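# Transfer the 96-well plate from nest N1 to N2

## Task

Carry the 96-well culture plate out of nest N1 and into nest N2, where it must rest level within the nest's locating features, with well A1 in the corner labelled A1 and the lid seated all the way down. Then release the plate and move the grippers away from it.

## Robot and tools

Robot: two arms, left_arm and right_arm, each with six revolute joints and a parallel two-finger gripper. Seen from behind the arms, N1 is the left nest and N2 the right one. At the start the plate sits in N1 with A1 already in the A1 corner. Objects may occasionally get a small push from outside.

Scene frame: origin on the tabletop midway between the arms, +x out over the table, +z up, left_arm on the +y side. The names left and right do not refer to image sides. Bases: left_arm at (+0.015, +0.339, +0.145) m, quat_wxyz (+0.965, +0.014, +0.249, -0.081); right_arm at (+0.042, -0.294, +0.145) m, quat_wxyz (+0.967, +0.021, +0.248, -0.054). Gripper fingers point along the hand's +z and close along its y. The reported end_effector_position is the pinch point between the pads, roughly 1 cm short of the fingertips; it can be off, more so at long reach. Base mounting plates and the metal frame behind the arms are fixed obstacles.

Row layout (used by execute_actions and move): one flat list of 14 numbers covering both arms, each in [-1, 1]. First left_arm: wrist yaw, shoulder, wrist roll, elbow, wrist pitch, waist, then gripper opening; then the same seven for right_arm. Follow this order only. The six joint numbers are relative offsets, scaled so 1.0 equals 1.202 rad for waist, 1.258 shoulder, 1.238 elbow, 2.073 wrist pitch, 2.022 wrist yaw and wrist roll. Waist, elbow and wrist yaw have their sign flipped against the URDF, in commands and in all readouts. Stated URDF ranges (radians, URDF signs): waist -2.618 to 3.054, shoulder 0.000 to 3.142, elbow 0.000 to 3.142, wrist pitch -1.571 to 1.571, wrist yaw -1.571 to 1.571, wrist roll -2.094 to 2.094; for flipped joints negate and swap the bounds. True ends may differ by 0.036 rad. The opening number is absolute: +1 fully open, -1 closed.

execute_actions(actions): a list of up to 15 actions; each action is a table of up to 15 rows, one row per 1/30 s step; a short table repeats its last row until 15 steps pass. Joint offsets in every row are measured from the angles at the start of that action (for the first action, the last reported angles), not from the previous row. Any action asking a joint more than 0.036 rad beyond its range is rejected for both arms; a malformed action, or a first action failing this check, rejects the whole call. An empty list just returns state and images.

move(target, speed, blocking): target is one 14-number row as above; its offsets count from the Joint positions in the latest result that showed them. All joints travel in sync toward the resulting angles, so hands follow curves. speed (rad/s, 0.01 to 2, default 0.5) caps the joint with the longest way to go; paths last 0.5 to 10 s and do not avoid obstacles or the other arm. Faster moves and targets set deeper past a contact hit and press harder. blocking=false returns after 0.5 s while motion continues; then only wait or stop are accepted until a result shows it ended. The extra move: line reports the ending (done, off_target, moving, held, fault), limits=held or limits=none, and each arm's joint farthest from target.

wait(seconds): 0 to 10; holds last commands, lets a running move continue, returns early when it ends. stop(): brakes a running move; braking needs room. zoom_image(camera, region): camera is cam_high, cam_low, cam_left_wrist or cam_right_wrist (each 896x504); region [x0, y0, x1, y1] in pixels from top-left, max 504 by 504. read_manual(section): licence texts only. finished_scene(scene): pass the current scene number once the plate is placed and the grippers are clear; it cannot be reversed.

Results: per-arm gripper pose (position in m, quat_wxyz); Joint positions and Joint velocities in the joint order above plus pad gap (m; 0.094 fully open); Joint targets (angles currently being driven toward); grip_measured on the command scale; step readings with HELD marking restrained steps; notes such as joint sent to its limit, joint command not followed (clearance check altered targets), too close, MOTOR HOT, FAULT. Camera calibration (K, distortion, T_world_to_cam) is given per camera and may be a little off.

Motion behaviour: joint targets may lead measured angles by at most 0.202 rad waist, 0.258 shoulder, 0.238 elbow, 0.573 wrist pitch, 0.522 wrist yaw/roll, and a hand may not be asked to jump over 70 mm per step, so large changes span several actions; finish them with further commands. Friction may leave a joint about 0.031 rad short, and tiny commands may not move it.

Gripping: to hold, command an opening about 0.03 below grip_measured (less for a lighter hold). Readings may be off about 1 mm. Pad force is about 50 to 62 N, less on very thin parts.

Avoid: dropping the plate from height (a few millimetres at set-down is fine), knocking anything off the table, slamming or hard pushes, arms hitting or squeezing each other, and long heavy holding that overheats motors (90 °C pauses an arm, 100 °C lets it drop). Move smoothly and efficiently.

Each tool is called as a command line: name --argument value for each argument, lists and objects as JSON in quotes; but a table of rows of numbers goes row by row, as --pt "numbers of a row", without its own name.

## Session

execute_actions --actions '[]'

Scene clock: 0.00 s.
left_arm: end_effector_position=(+0.3216, +0.4867, +0.2705) grip_measured=+1.000 end_effector_quat_wxyz=(+0.106, +0.172, +0.978, -0.044) | right_arm: end_effector_position=(+0.0775, -0.9750, +0.2803) grip_measured=+1.000 end_effector_quat_wxyz=(+0.500, +0.805, +0.213, -0.237)
Joint names: [wrist yaw, shoulder, wrist roll, elbow, wrist pitch, waist]
Joint positions: left_arm=[-0.7    1.363  1.387 -1.435 -1.464 -1.247  0.094] | right_arm=[ 0.111  2.292  1.369 -1.886  0.036  1.555  0.094]
Joint velocities: left_arm=[-0.007  0.007 -0.007 -0.002 -0.022 -0.012  0.   ] | right_arm=[-0.007 -0.007 -0.037  0.007 -0.051 -0.012  0.   ]
Joint targets: left_arm=[-0.700 1.363 1.387 -1.435 -1.464 -1.247] | right_arm=[0.111 2.292 1.369 -1.886 0.036 1.555]
camera_calibration (this result's frames):
cam_left_wrist: T_world_to_cam=[[-0.369061, -0.929066, 0.0250914, 0.568426], [-0.788461, 0.327272, 0.52079, -0.0256764], [-0.49206, 0.17242, -0.853316, 0.423322], [0, 0, 0, 1]] pos_world=[0.397839, 0.46352, 0.360337]
cam_right_wrist: T_world_to_cam=[[-0.329623, 0.461262, -0.823763, 0.703682], [0.889305, 0.444651, -0.106869, 0.436055], [0.316992, -0.767804, -0.556771, -0.511806], [0, 0, 0, 1]] pos_world=[0.00640276, -0.911441, 0.341309]

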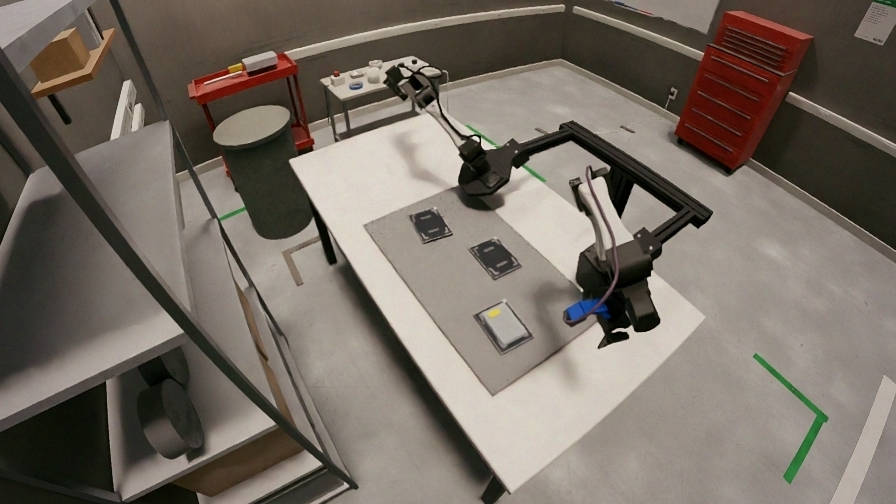

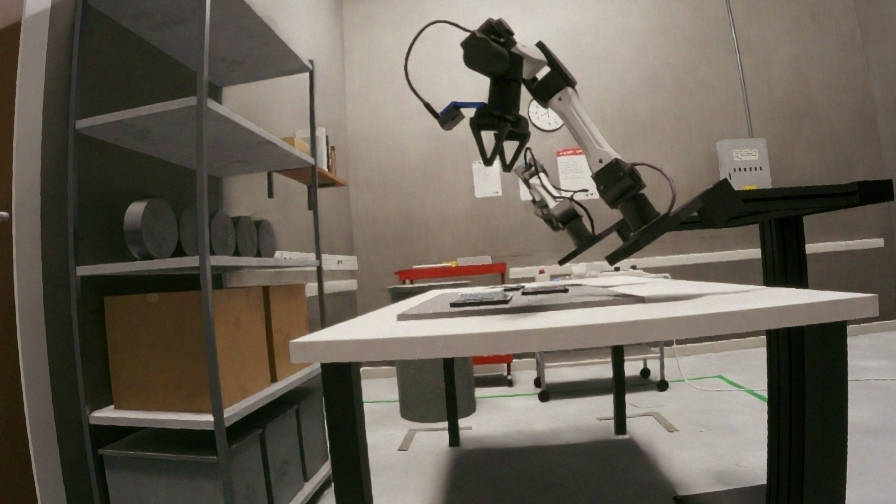

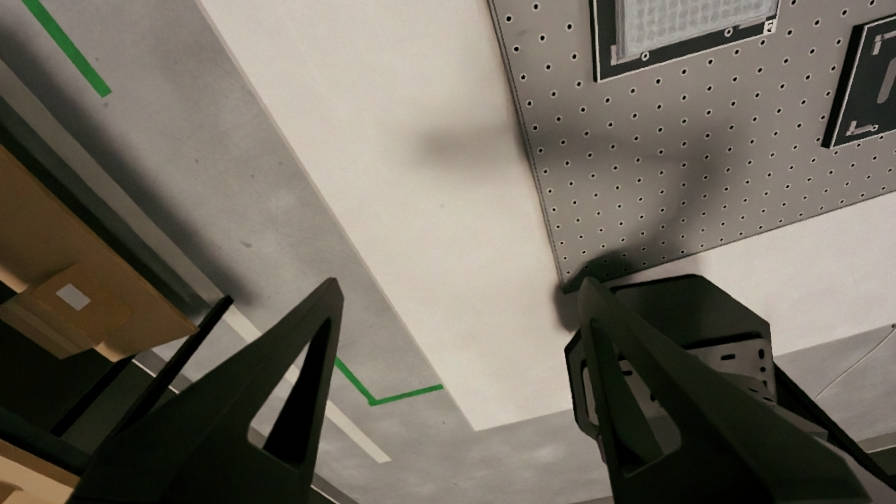

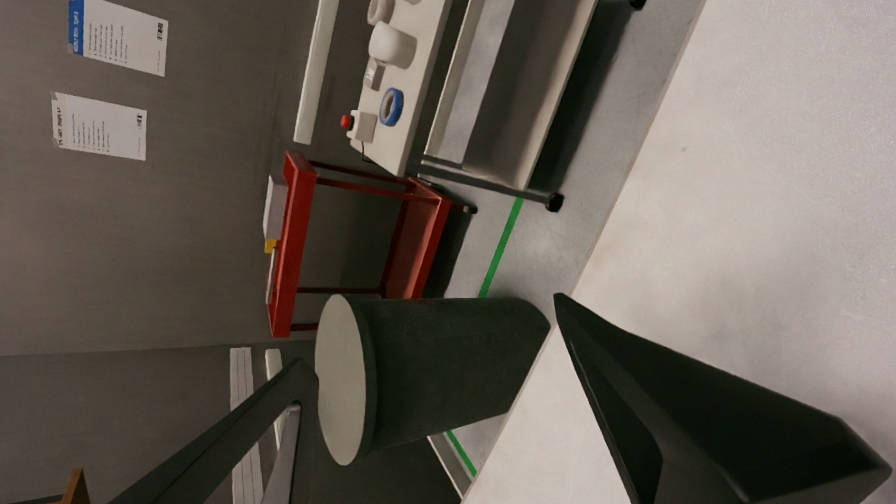

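zoom_image --camera "cam_high" --region '[390,190,570,370]'

Region (390, 190, 570, 370) of cam_high's 896x504 image, scaled by 2.800, with more detail than that image has.

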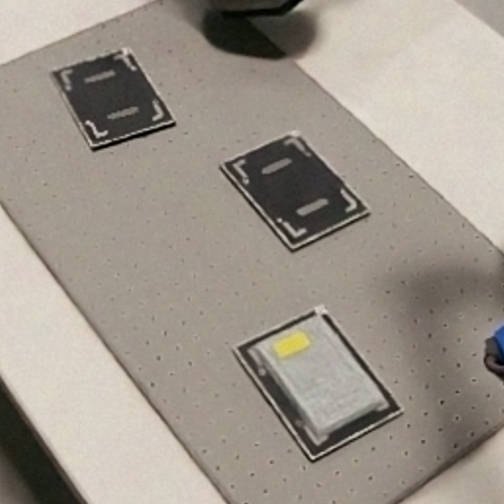

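move --target '[0.2,0.022,-0.013,0.1,0.15,0.57,1,-0.055,-0.868,-0.9,0.675,-0.4515,-0.2,1]' --speed 1.0

Scene clock: 36.53 s.
left_arm: end_effector_position=(+0.3697, +0.4008, +0.1804) grip_measured=+1.000 end_effector_quat_wxyz=(-0.008, +0.477, +0.878, -0.049) | right_arm: end_effector_position=(+0.1583, -0.6065, +0.2555) grip_measured=+1.000 end_effector_quat_wxyz=(-0.068, +0.398, +0.868, -0.288)
Joint names: [wrist yaw, shoulder, wrist roll, elbow, wrist pitch, waist]
Joint positions: left_arm=[-0.303  1.378  1.367 -1.327 -1.166 -0.571  0.094] | right_arm=[ 0.012  1.218 -0.438 -1.071 -0.886  1.322  0.094]
Joint velocities: left_arm=[-0.022 -0.007  0.007  0.017  0.022  0.002  0.   ] | right_arm=[-0.022  0.002 -0.037 -0.007  0.022  0.007  0.   ]
Joint targets: left_arm=[-0.295 1.391 1.361 -1.311 -1.153 -0.562] | right_arm=[-0.000 1.200 -0.451 -1.051 -0.900 1.314]
move: off_target (right_arm); limits=none; left_arm: farthest joint: the elbow, 0.015 radians from its target (0.123 radians at the start); right_arm: farthest joint: the elbow, 0.021 radians from its target (0.836 radians at the start)
camera_calibration (this result's frames):
cam_left_wrist: T_world_to_cam=[[-0.853199, -0.516354, 0.0736924, 0.513406], [-0.340435, 0.658331, 0.671345, -0.238187], [-0.395166, 0.547703, -0.737472, 0.177703], [0, 0, 0, 1]] pos_world=[0.427172, 0.324577, 0.253123]
cam_right_wrist: T_world_to_cam=[[-0.797797, -0.275793, 0.536151, -0.180456], [-0.205749, 0.960402, 0.187868, 0.608557], [-0.566734, 0.0395683, -0.82295, 0.429348], [0, 0, 0, 1]] pos_world=[0.224569, -0.651216, 0.335755]

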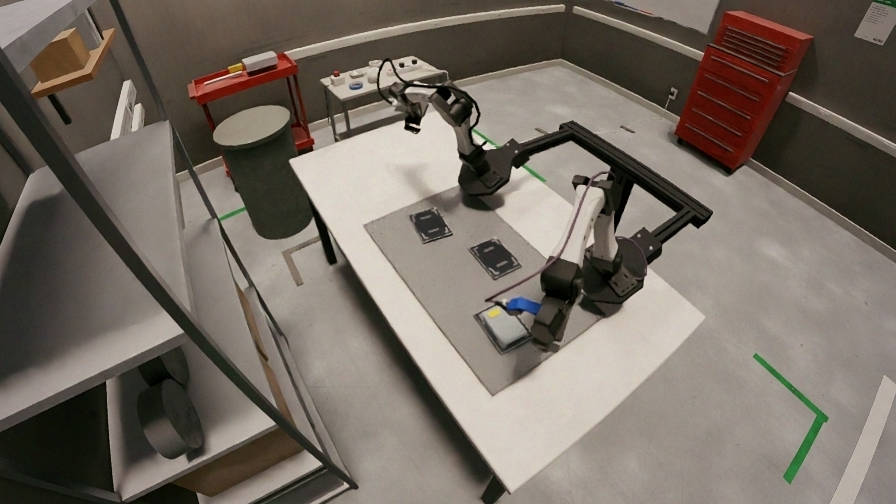

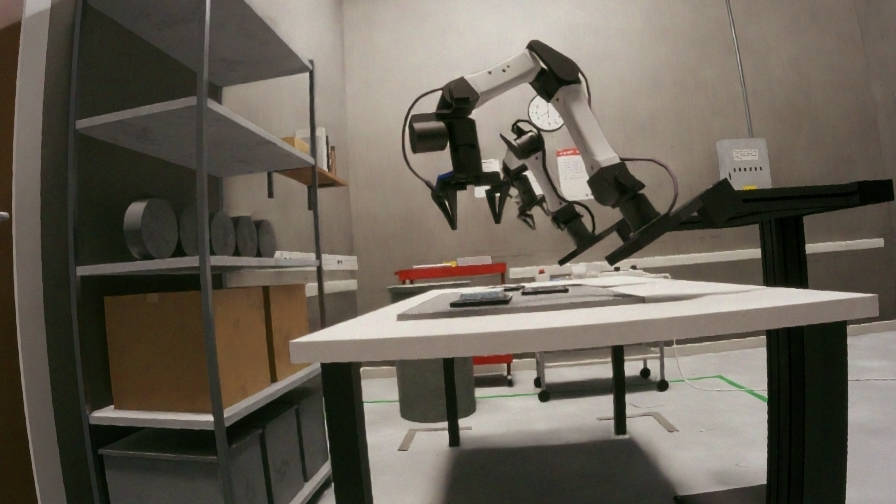

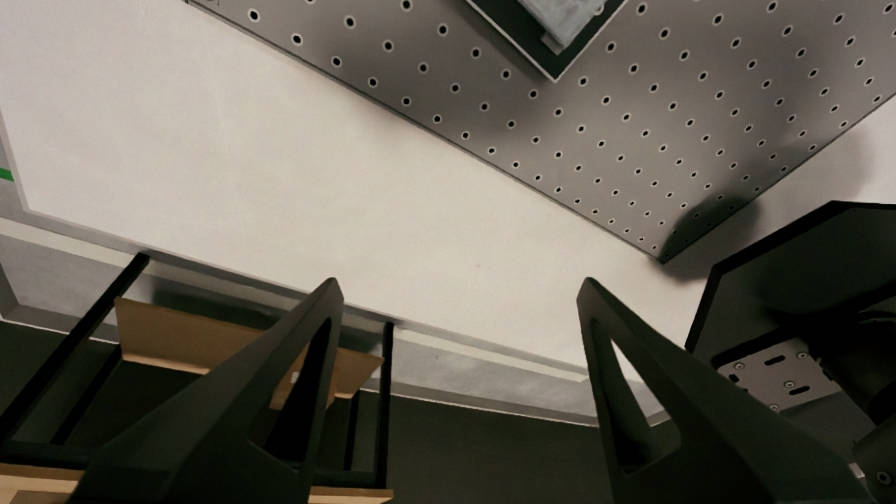

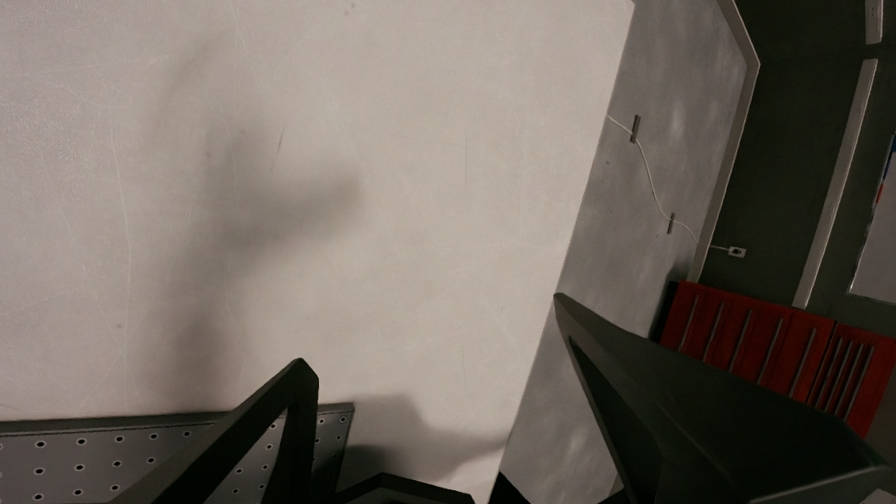

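move --target '[0.191,0.02,0,0.15,0.165,0.585,1,0,0,0,0,0,-0.85,1]' --speed 1.0

Scene clock: 42.67 s.
left_arm: end_effector_position=(+0.3798, +0.2480, +0.1191) grip_measured=+1.000 end_effector_quat_wxyz=(-0.002, +0.731, +0.683, -0.001) | right_arm: end_effector_position=(+0.3691, -0.4227, +0.1547) grip_measured=+1.000 end_effector_quat_wxyz=(-0.001, -0.028, +0.997, -0.066)
Joint names: [wrist yaw, shoulder, wrist roll, elbow, wrist pitch, waist]
Joint positions: left_arm=[ 0.074  1.393  1.367 -1.155 -0.838  0.124  0.094] | right_arm=[ 0.011  1.218 -0.438 -1.071 -0.886  0.307  0.094]
Joint velocities: left_arm=[-0.051  0.002 -0.081  0.017 -0.007  0.002  0.   ] | right_arm=[-0.051  0.012 -0.007  0.012  0.037  0.017  0.   ]
Joint targets: left_arm=[0.083 1.403 1.367 -1.141 -0.824 0.133] | right_arm=[0.012 1.218 -0.438 -1.071 -0.886 0.300]
move: done; limits=none; left_arm: farthest joint: the wrist pitch, 0.015 radians from its target (0.342 radians at the start); right_arm: farthest joint: the waist, 0.006 radians from its target (1.022 radians at the start)
camera_calibration (this result's frames):
cam_left_wrist: T_world_to_cam=[[-0.995041, 0.0983181, -0.0150955, 0.359749], [0.0597071, 0.711735, 0.699906, -0.261667], [0.0795575, 0.695534, -0.714075, 0.000469468], [0, 0, 0, 1]] pos_world=[0.373551, 0.150541, 0.188908]
cam_right_wrist: T_world_to_cam=[[-0.22183, -0.960173, 0.169882, -0.352755], [-0.833682, 0.277122, 0.47768, 0.392483], [-0.505734, -0.0356633, -0.861952, 0.410322], [0, 0, 0, 1]] pos_world=[0.456468, -0.432838, 0.226124]

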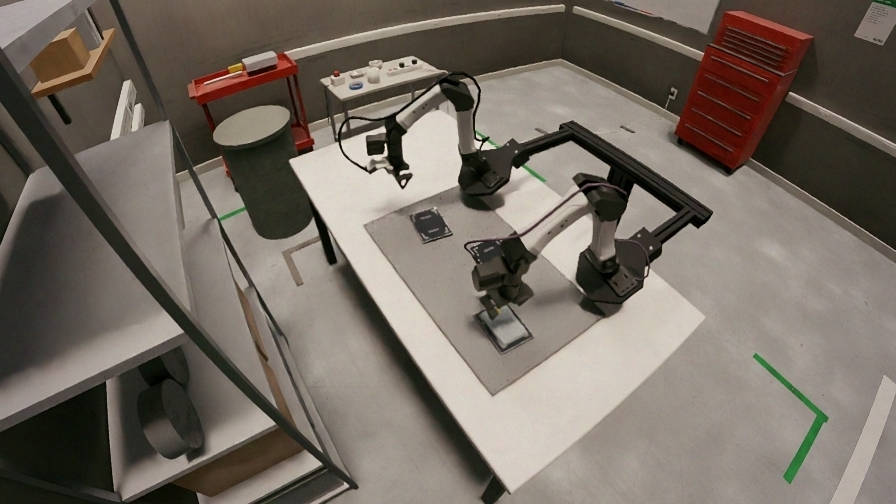

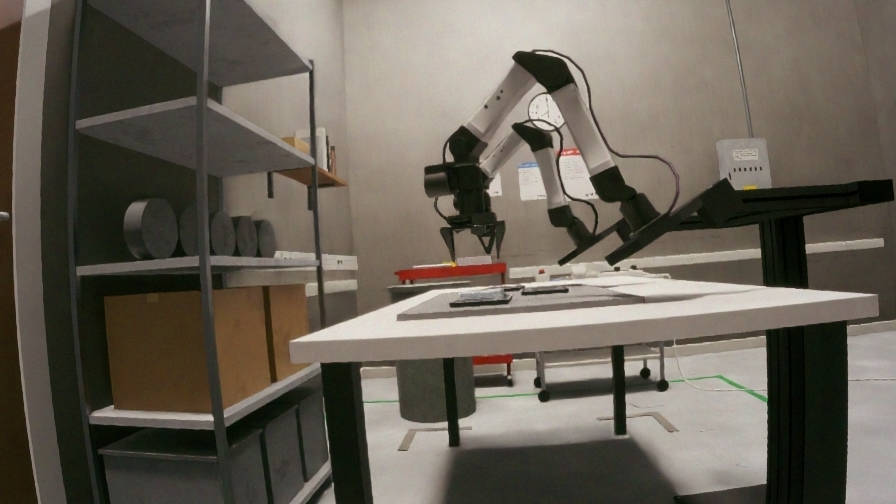

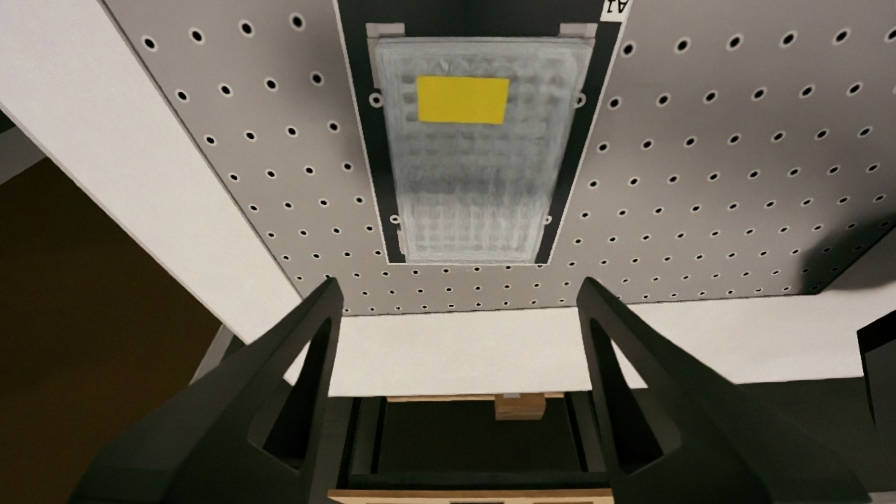

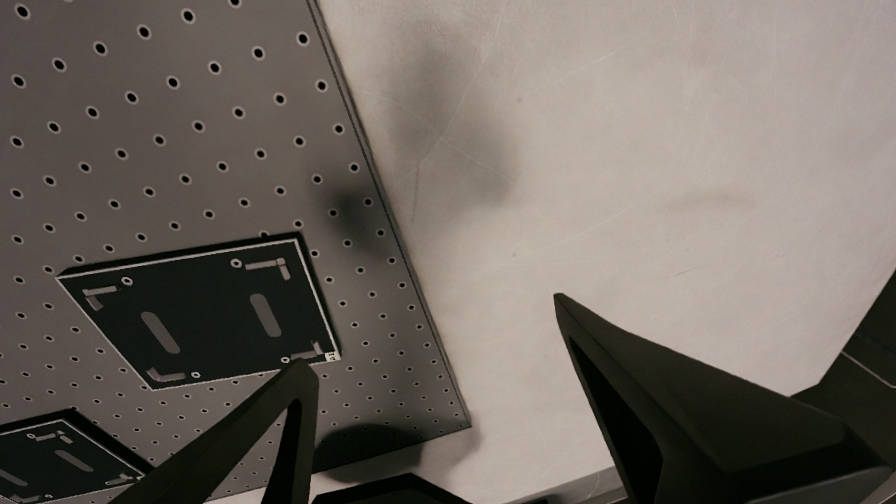

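move --target '[0.01,0.071,-0.015,0.114,0.107,0.026,1,0,0,0,0,0,0,1]' --speed 0.4

Scene clock: 55.57 s.
left_arm: end_effector_position=(+0.3680, +0.2420, +0.0689) grip_measured=+1.000 end_effector_quat_wxyz=(-0.002, +0.728, +0.685, +0.001) | right_arm: end_effector_position=(+0.3691, -0.4227, +0.1547) grip_measured=+1.000 end_effector_quat_wxyz=(-0.001, -0.028, +0.997, -0.066)
Joint names: [wrist yaw, shoulder, wrist roll, elbow, wrist pitch, waist]
Joint positions: left_arm=[ 0.087  1.473  1.341 -1.027 -0.631  0.145  0.094] | right_arm=[ 0.011  1.218 -0.438 -1.071 -0.886  0.307  0.094]
Joint velocities: left_arm=[ 0.051  0.032  0.081  0.007 -0.051  0.007  0.   ] | right_arm=[-0.007 -0.007  0.081 -0.002  0.051  0.002  0.   ]
Joint targets: left_arm=[0.095 1.482 1.336 -1.014 -0.617 0.155] | right_arm=[0.011 1.218 -0.438 -1.071 -0.886 0.307]
move: done; limits=none; left_arm: farthest joint: the wrist pitch, 0.015 radians from its target (0.222 radians at the start); right_arm: farthest joint: the waist, 0.000 radians from its target (0.000 radians at the start)
camera_calibration (this result's frames):
cam_left_wrist: T_world_to_cam=[[-0.995689, 0.0913875, -0.0158811, 0.349741], [0.0540254, 0.710539, 0.701581, -0.21929], [0.0753998, 0.697698, -0.712413, -0.0293582], [0, 0, 0, 1]] pos_world=[0.362294, 0.144336, 0.138489]
cam_right_wrist: T_world_to_cam=[[-0.22183, -0.960173, 0.169882, -0.352755], [-0.833682, 0.277122, 0.47768, 0.392483], [-0.505734, -0.0356633, -0.861952, 0.410322], [0, 0, 0, 1]] pos_world=[0.456468, -0.432838, 0.226124]

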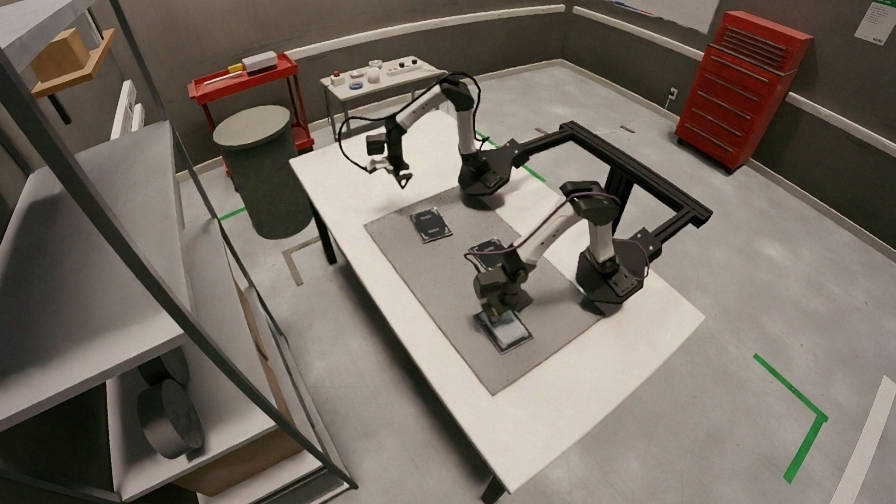

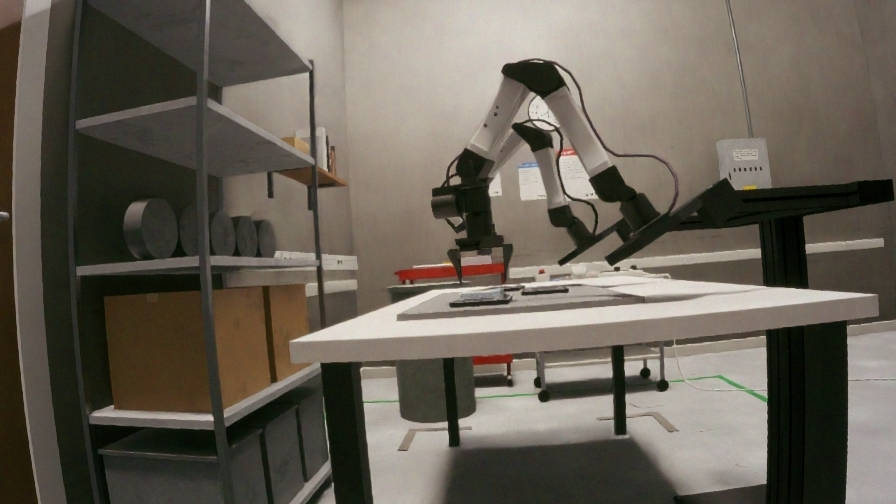

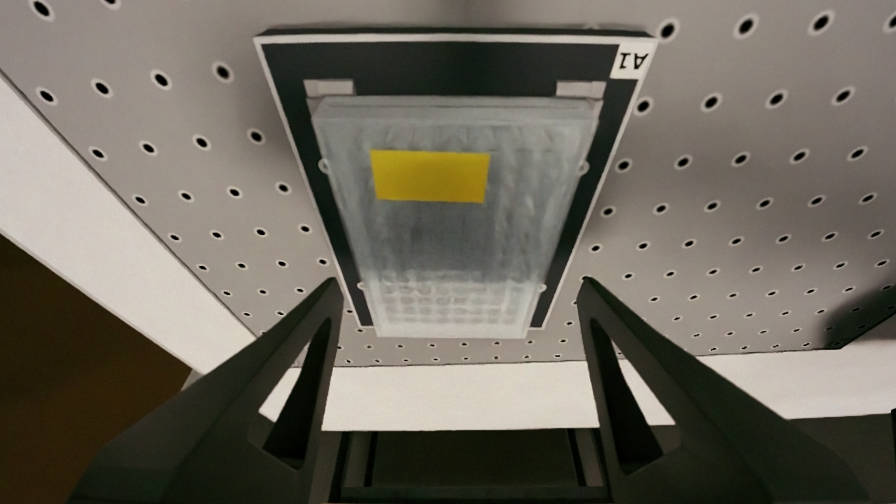

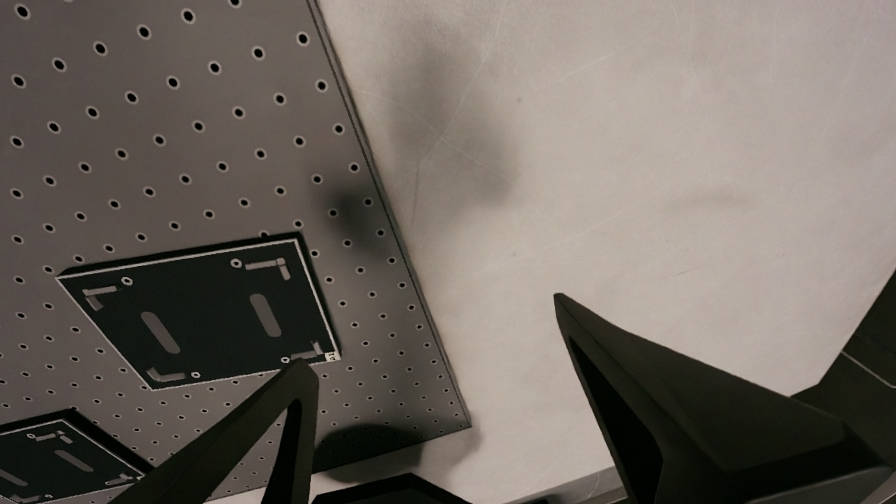

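move --target '[-0.004,0.06,0,0.03,0.05,-0.015,1,0,0,0,0,0,0,1]' --speed 0.2

zoom_image --camera "cam_low" --region '[430,250,530,320]'

Scene clock: 62.37 s.
left_arm: end_effector_position=(+0.3689, +0.2423, +0.0453) grip_measured=+1.000 end_effector_quat_wxyz=(-0.002, +0.726, +0.688, +0.001) | right_arm: end_effector_position=(+0.3691, -0.4227, +0.1547) grip_measured=+1.000 end_effector_quat_wxyz=(-0.001, -0.028, +0.997, -0.066)
Joint names: [wrist yaw, shoulder, wrist roll, elbow, wrist pitch, waist]
Joint positions: left_arm=[ 0.084  1.539  1.341 -1.005 -0.542  0.137  0.094] | right_arm=[ 0.011  1.218 -0.438 -1.071 -0.886  0.307  0.094]
Joint velocities: left_arm=[ 0.051 -0.012  0.007  0.007 -0.007  0.007  0.   ] | right_arm=[-0.066 -0.017 -0.007  0.012 -0.066  0.002  0.   ]
Joint targets: left_arm=[0.079 1.549 1.341 -0.990 -0.528 0.126] | right_arm=[0.011 1.218 -0.438 -1.071 -0.886 0.307]
move: done; limits=none; left_arm: farthest joint: the elbow, 0.015 radians from its target (0.037 radians at the start); right_arm: farthest joint: the waist, 0.000 radians from its target (0.000 radians at the start)
camera_calibration (this result's frames):
cam_left_wrist: T_world_to_cam=[[-0.9963, 0.0843125, -0.0166656, 0.35223], [0.0483569, 0.710241, 0.702296, -0.200809], [0.0710489, 0.698891, -0.71169, -0.0452022], [0, 0, 0, 1]] pos_world=[0.363849, 0.144517, 0.114727]
cam_right_wrist: T_world_to_cam=[[-0.22183, -0.960173, 0.169882, -0.352755], [-0.833682, 0.277122, 0.47768, 0.392483], [-0.505734, -0.0356633, -0.861952, 0.410322], [0, 0, 0, 1]] pos_world=[0.456468, -0.432838, 0.226124]

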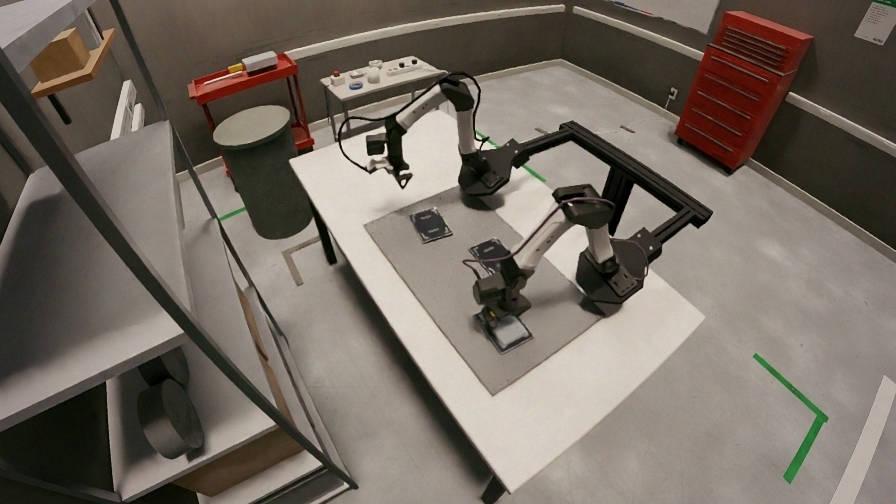

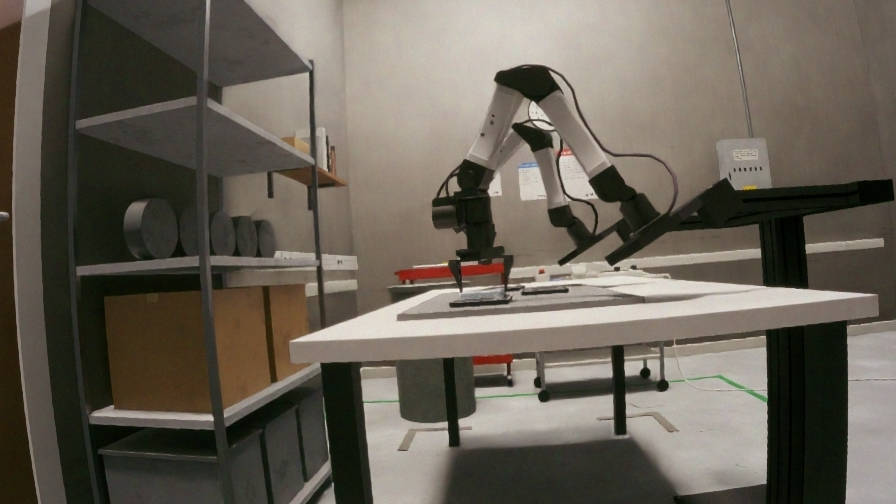

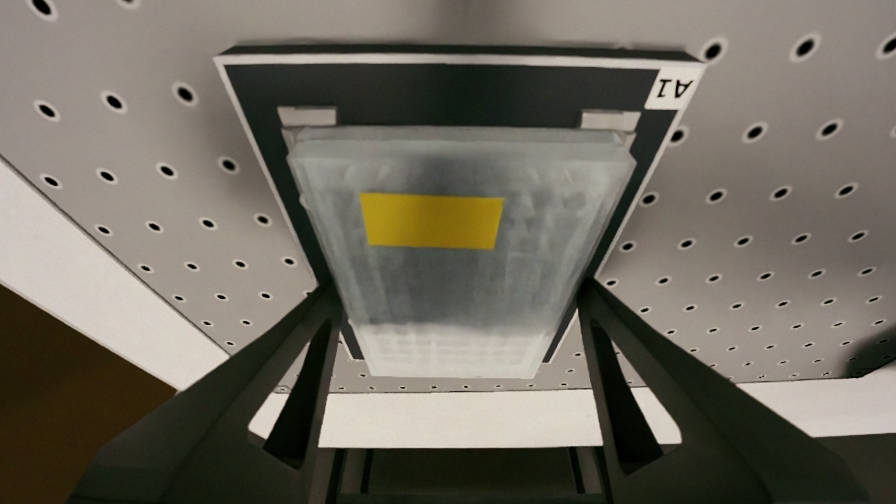

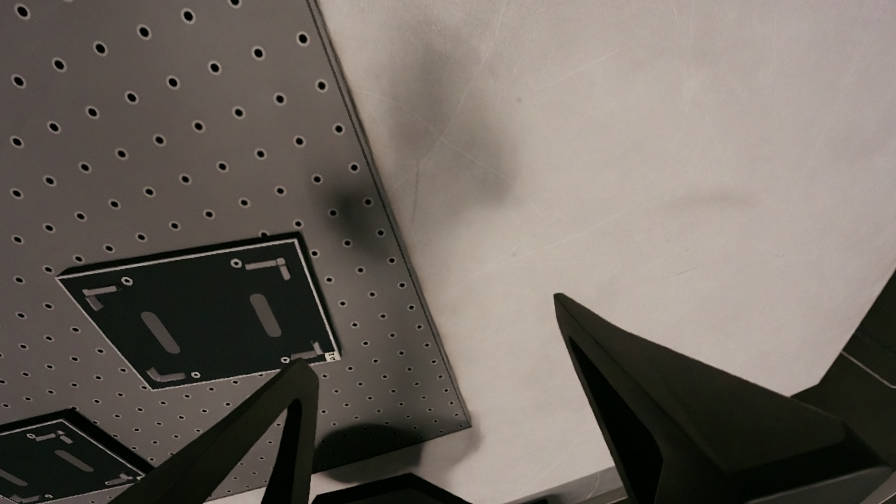

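Region (430, 250, 530, 320) of cam_low's 896x504 image, scaled by 5.040, with more detail than that image has; it fills the top 353 rows of this view, and the rest is white.

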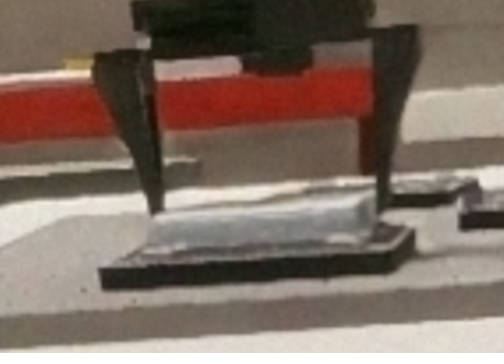

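move --target '[0,0.03,0,0.02,0.024,-0.012,1,0,0,0,0,0,0,1]' --speed 0.08

zoom_image --camera "cam_low" --region '[430,250,530,320]'

Scene clock: 65.80 s.
left_arm: end_effector_position=(+0.3699, +0.2413, +0.0369) grip_measured=+1.000 end_effector_quat_wxyz=(-0.000, +0.726, +0.688, +0.002) | right_arm: end_effector_position=(+0.3691, -0.4227, +0.1547) grip_measured=+1.000 end_effector_quat_wxyz=(-0.001, -0.028, +0.997, -0.066)
Joint names: [wrist yaw, shoulder, wrist roll, elbow, wrist pitch, waist]
Joint positions: left_arm=[ 0.084  1.563  1.341 -0.998 -0.507  0.137  0.094] | right_arm=[ 0.011  1.218 -0.438 -1.071 -0.886  0.307  0.094]
Joint velocities: left_arm=[ 0.007 -0.007 -0.022 -0.012 -0.022  0.012  0.   ] | right_arm=[ 0.037 -0.012  0.037  0.002 -0.051 -0.012  0.   ]
Joint targets: left_arm=[0.084 1.577 1.341 -0.980 -0.492 0.122] | right_arm=[0.011 1.218 -0.438 -1.071 -0.886 0.307]
move: done; limits=none; left_arm: farthest joint: the elbow, 0.018 radians from its target (0.024 radians at the start); right_arm: farthest joint: the waist, 0.000 radians from its target (0.000 radians at the start)
camera_calibration (this result's frames):
cam_left_wrist: T_world_to_cam=[[-0.996248, 0.0839267, -0.0211378, 0.353393], [0.0450235, 0.711154, 0.701593, -0.193275], [0.0739146, 0.698009, -0.712264, -0.0513427], [0, 0, 0, 1]] pos_world=[0.364564, 0.143627, 0.106501]
cam_right_wrist: T_world_to_cam=[[-0.22183, -0.960173, 0.169882, -0.352755], [-0.833682, 0.277122, 0.47768, 0.392483], [-0.505734, -0.0356633, -0.861952, 0.410322], [0, 0, 0, 1]] pos_world=[0.456468, -0.432838, 0.226124]

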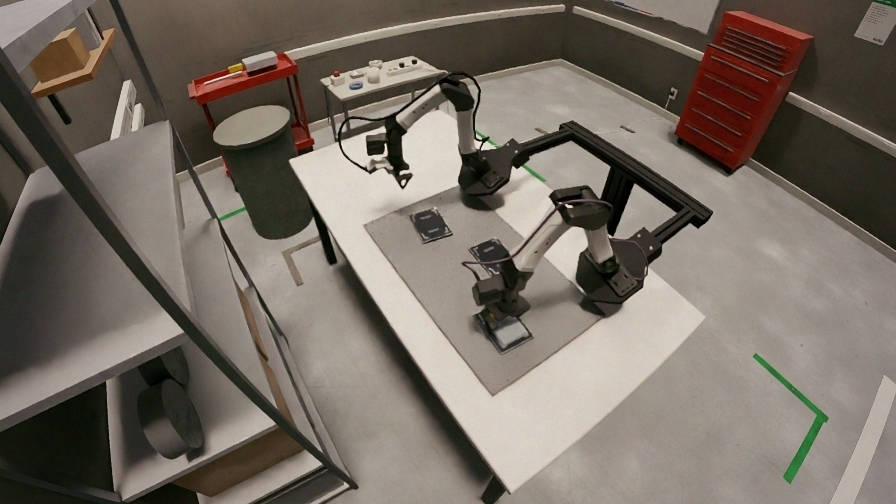

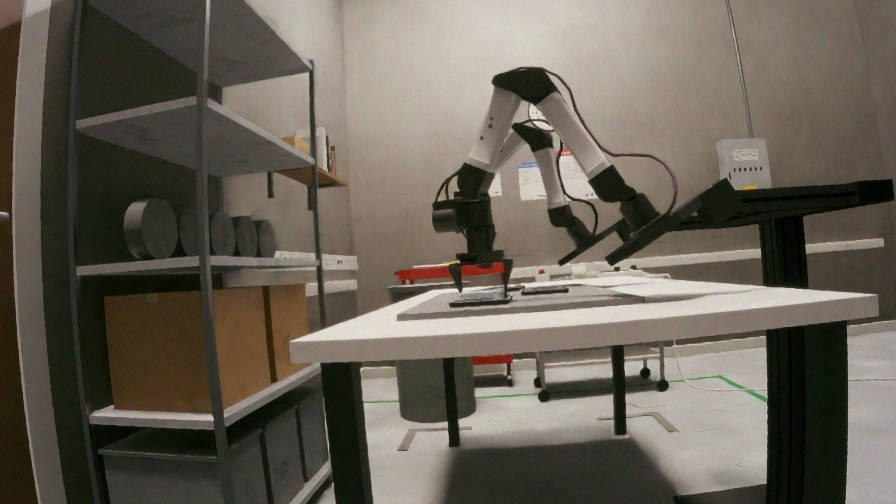

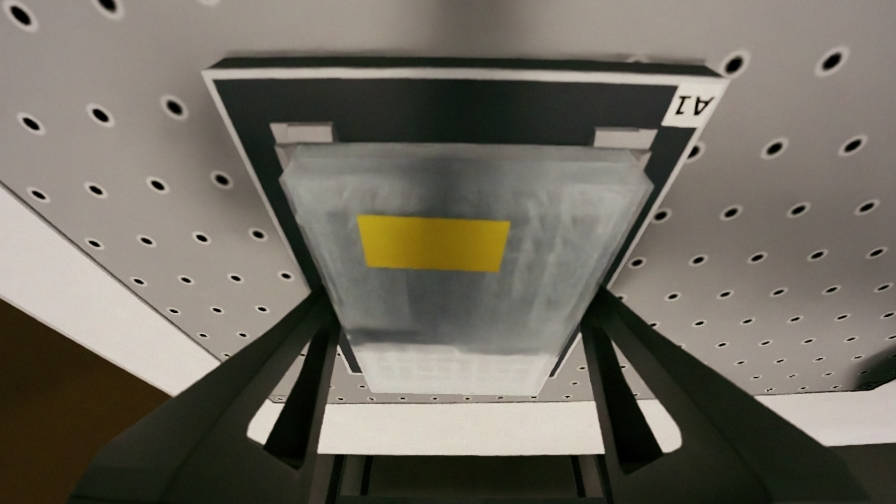

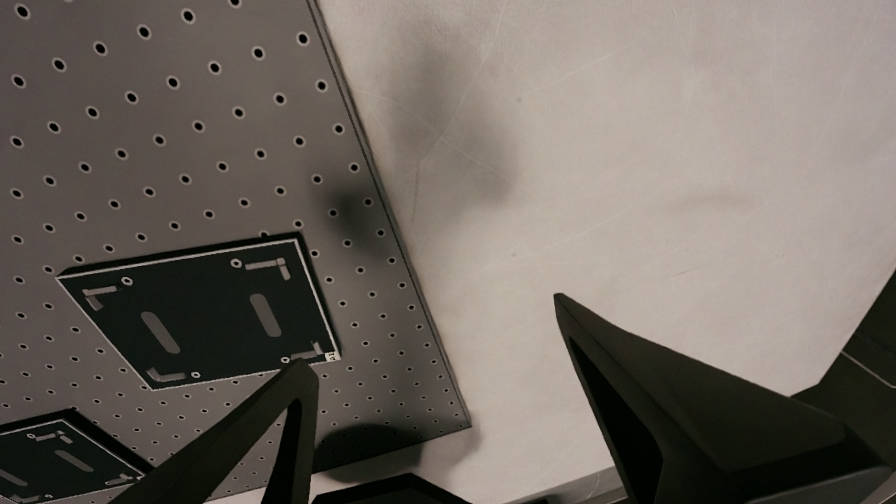

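Region (430, 250, 530, 320) of cam_low's 896x504 image, scaled by 5.040, with more detail than that image has; it fills the top 353 rows of this view, and the rest is white.

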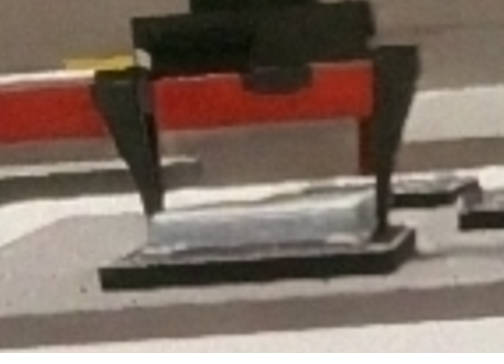

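execute_actions --actions '[[[0,0,0,0,0,0,0.9,0,0,0,0,0,0,1]],[[0,0,0,0,0,0,0.84,0,0,0,0,0,0,1]],[[0,0,0,0,0,0,0.79,0,0,0,0,0,0,1]],[[0,0,0,0,0,0,0.765,0,0,0,0,0,0,1]],[[0,0,0,0,0,0,0.765,0,0,0,0,0,0,1]]]'

Scene clock: 83.43 s.
left_arm: end_effector_position=(+0.3705, +0.2411, +0.0369) grip_measured=+0.810 end_effector_quat_wxyz=(+0.001, +0.726, +0.688, +0.003) | right_arm: end_effector_position=(+0.3691, -0.4227, +0.1547) grip_measured=+1.000 end_effector_quat_wxyz=(-0.001, -0.028, +0.997, -0.066)
Joint names: [wrist yaw, shoulder, wrist roll, elbow, wrist pitch, waist]
Joint positions: left_arm=[ 0.084  1.563  1.341 -0.998 -0.504  0.137  0.085] | right_arm=[ 0.011  1.218 -0.438 -1.071 -0.886  0.307  0.094]
Joint velocities: left_arm=[-0.051 -0.007 -0.051  0.007 -0.007  0.007  0.001] | right_arm=[ 0.11  -0.012  0.022  0.002 -0.051  0.017  0.   ]
Joint targets: left_arm=[0.084 1.563 1.341 -0.998 -0.504 0.137] | right_arm=[0.011 1.218 -0.438 -1.071 -0.886 0.307]
Step readings (joint positions; steps 1 to 15: 1st action; 16 to 30: 2nd action; 31 to 45: 3rd action; 46 to 60: 4th action; 61 to 75: 5th action):
0: left_arm=[0.084 1.563 1.341 -0.998 -0.506 0.137] | right_arm=[0.011 1.218 -0.438 -1.071 -0.886 0.307]
1: left_arm=[0.084 1.563 1.341 -0.998 -0.506 0.137] | right_arm=[0.011 1.218 -0.438 -1.071 -0.886 0.307]
2: left_arm=[0.084 1.563 1.341 -0.998 -0.506 0.137] | right_arm=[0.011 1.218 -0.438 -1.071 -0.886 0.307]
4: left_arm=[0.084 1.563 1.341 -0.998 -0.506 0.137] | right_arm=[0.011 1.218 -0.438 -1.071 -0.886 0.307]
8: left_arm=[0.084 1.563 1.341 -0.998 -0.506 0.137] | right_arm=[0.011 1.218 -0.438 -1.071 -0.886 0.307]
15: left_arm=[0.084 1.563 1.341 -0.998 -0.506 0.137] | right_arm=[0.011 1.218 -0.438 -1.071 -0.886 0.307]
16: left_arm=[0.084 1.563 1.341 -0.998 -0.506 0.137] | right_arm=[0.011 1.218 -0.438 -1.071 -0.886 0.307]
17: left_arm=[0.084 1.563 1.341 -0.998 -0.505 0.137] | right_arm=[0.011 1.218 -0.438 -1.071 -0.886 0.307]
19: left_arm=[0.084 1.563 1.341 -0.998 -0.504 0.137] | right_arm=[0.011 1.218 -0.438 -1.071 -0.886 0.307]
23: left_arm=[0.084 1.563 1.341 -0.998 -0.504 0.137] | right_arm=[0.011 1.218 -0.438 -1.071 -0.886 0.307]
30: left_arm=[0.084 1.563 1.341 -0.998 -0.504 0.137] | right_arm=[0.011 1.218 -0.438 -1.071 -0.886 0.307]
31: left_arm=[0.084 1.563 1.341 -0.998 -0.504 0.137] | right_arm=[0.011 1.218 -0.438 -1.071 -0.886 0.307]
32: left_arm=[0.084 1.563 1.341 -0.998 -0.504 0.137] | right_arm=[0.011 1.218 -0.438 -1.071 -0.886 0.307]
34: left_arm=[0.084 1.563 1.341 -0.998 -0.504 0.137] | right_arm=[0.011 1.218 -0.438 -1.071 -0.886 0.307]
38: left_arm=[0.084 1.563 1.341 -0.998 -0.504 0.137] | right_arm=[0.011 1.218 -0.438 -1.071 -0.886 0.307]
45: left_arm=[0.084 1.563 1.341 -0.998 -0.504 0.137] | right_arm=[0.011 1.218 -0.438 -1.071 -0.886 0.307]
46: left_arm=[0.084 1.563 1.341 -0.998 -0.504 0.137] | right_arm=[0.011 1.218 -0.438 -1.071 -0.886 0.307]
47: left_arm=[0.084 1.563 1.341 -0.998 -0.504 0.137] | right_arm=[0.011 1.218 -0.438 -1.071 -0.886 0.307]
49: left_arm=[0.084 1.563 1.341 -0.998 -0.504 0.137] | right_arm=[0.011 1.218 -0.438 -1.071 -0.886 0.307]
53: left_arm=[0.084 1.563 1.341 -0.998 -0.504 0.137] | right_arm=[0.011 1.218 -0.438 -1.071 -0.886 0.307]
60: left_arm=[0.084 1.563 1.341 -0.998 -0.504 0.137] | right_arm=[0.011 1.218 -0.438 -1.071 -0.886 0.307]
61: left_arm=[0.084 1.563 1.341 -0.998 -0.504 0.137] | right_arm=[0.011 1.218 -0.438 -1.071 -0.886 0.307]
62: left_arm=[0.084 1.563 1.341 -0.998 -0.504 0.137] | right_arm=[0.011 1.218 -0.438 -1.071 -0.886 0.307]
64: left_arm=[0.084 1.563 1.341 -0.998 -0.504 0.137] | right_arm=[0.011 1.218 -0.438 -1.071 -0.886 0.307]
68: left_arm=[0.084 1.563 1.341 -0.998 -0.504 0.137] | right_arm=[0.011 1.218 -0.438 -1.071 -0.886 0.307]
75: Joint positions above
camera_calibration (this result's frames):
cam_left_wrist: T_world_to_cam=[[-0.996208, 0.083699, -0.0237463, 0.354171], [0.0430803, 0.711685, 0.701176, -0.192567], [0.0755876, 0.697495, -0.712592, -0.0517438], [0, 0, 0, 1]] pos_world=[0.365035, 0.143494, 0.106561]
cam_right_wrist: T_world_to_cam=[[-0.22183, -0.960173, 0.169882, -0.352755], [-0.833682, 0.277122, 0.47768, 0.392483], [-0.505734, -0.0356633, -0.861952, 0.410322], [0, 0, 0, 1]] pos_world=[0.456468, -0.432838, 0.226124]

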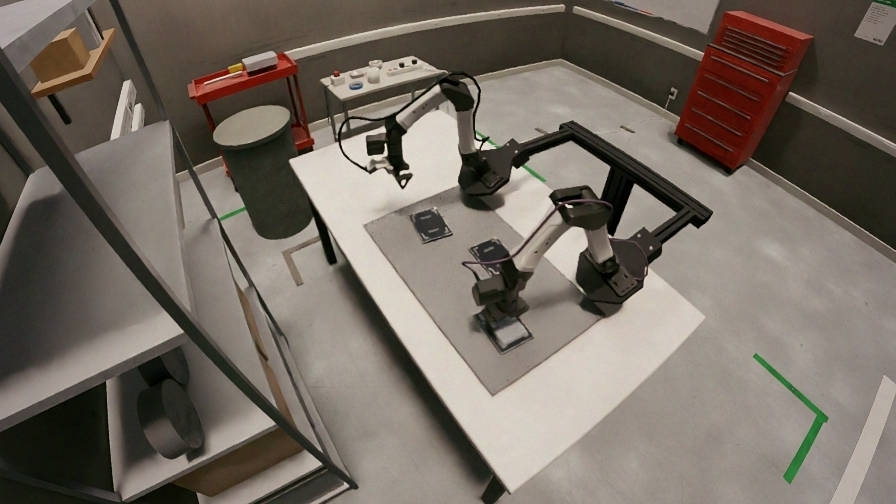

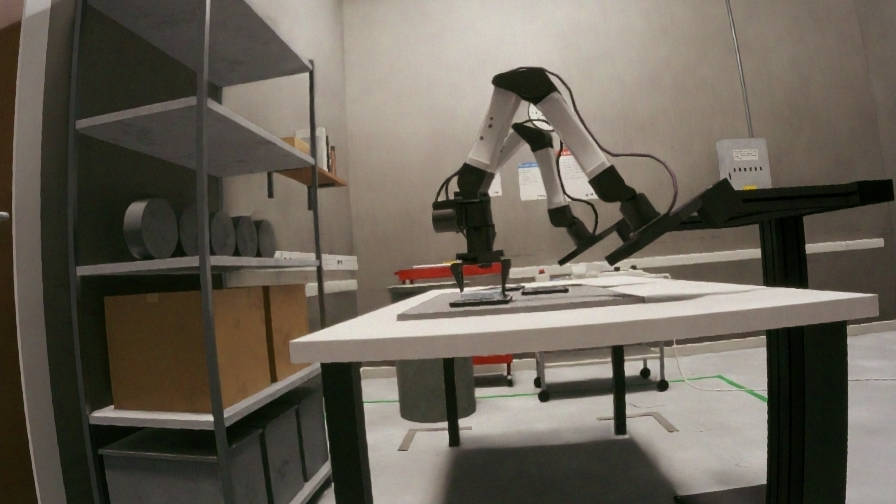

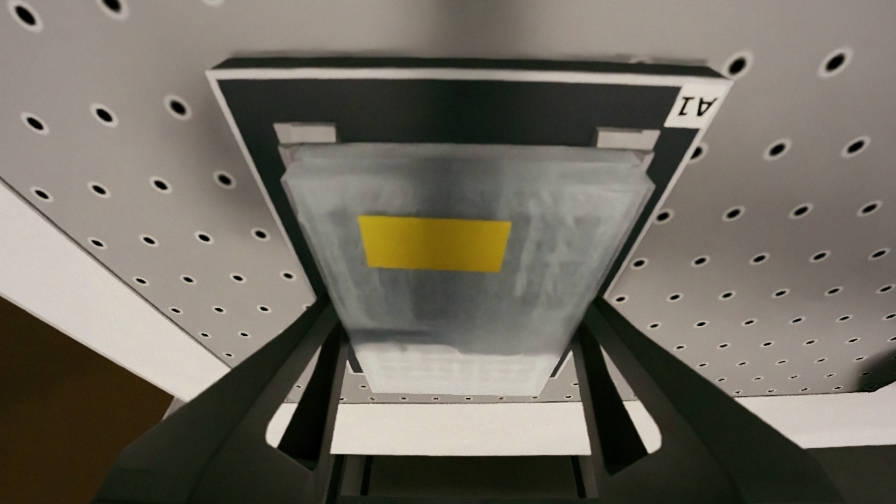

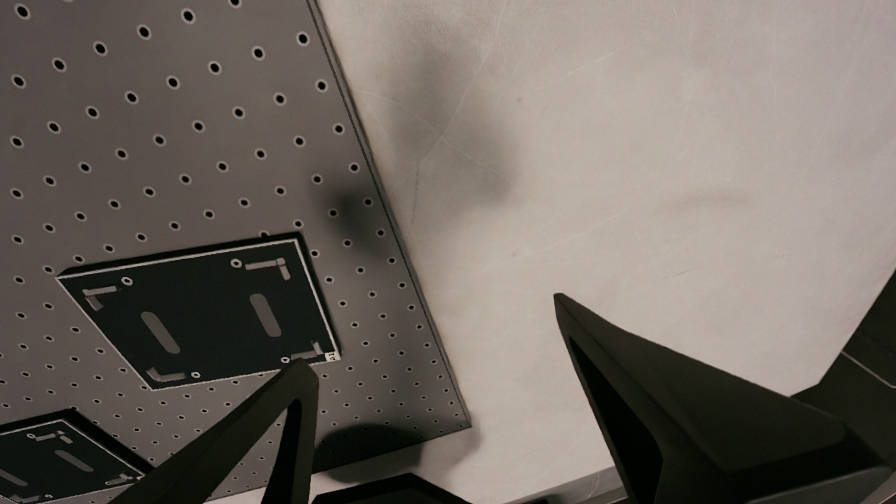

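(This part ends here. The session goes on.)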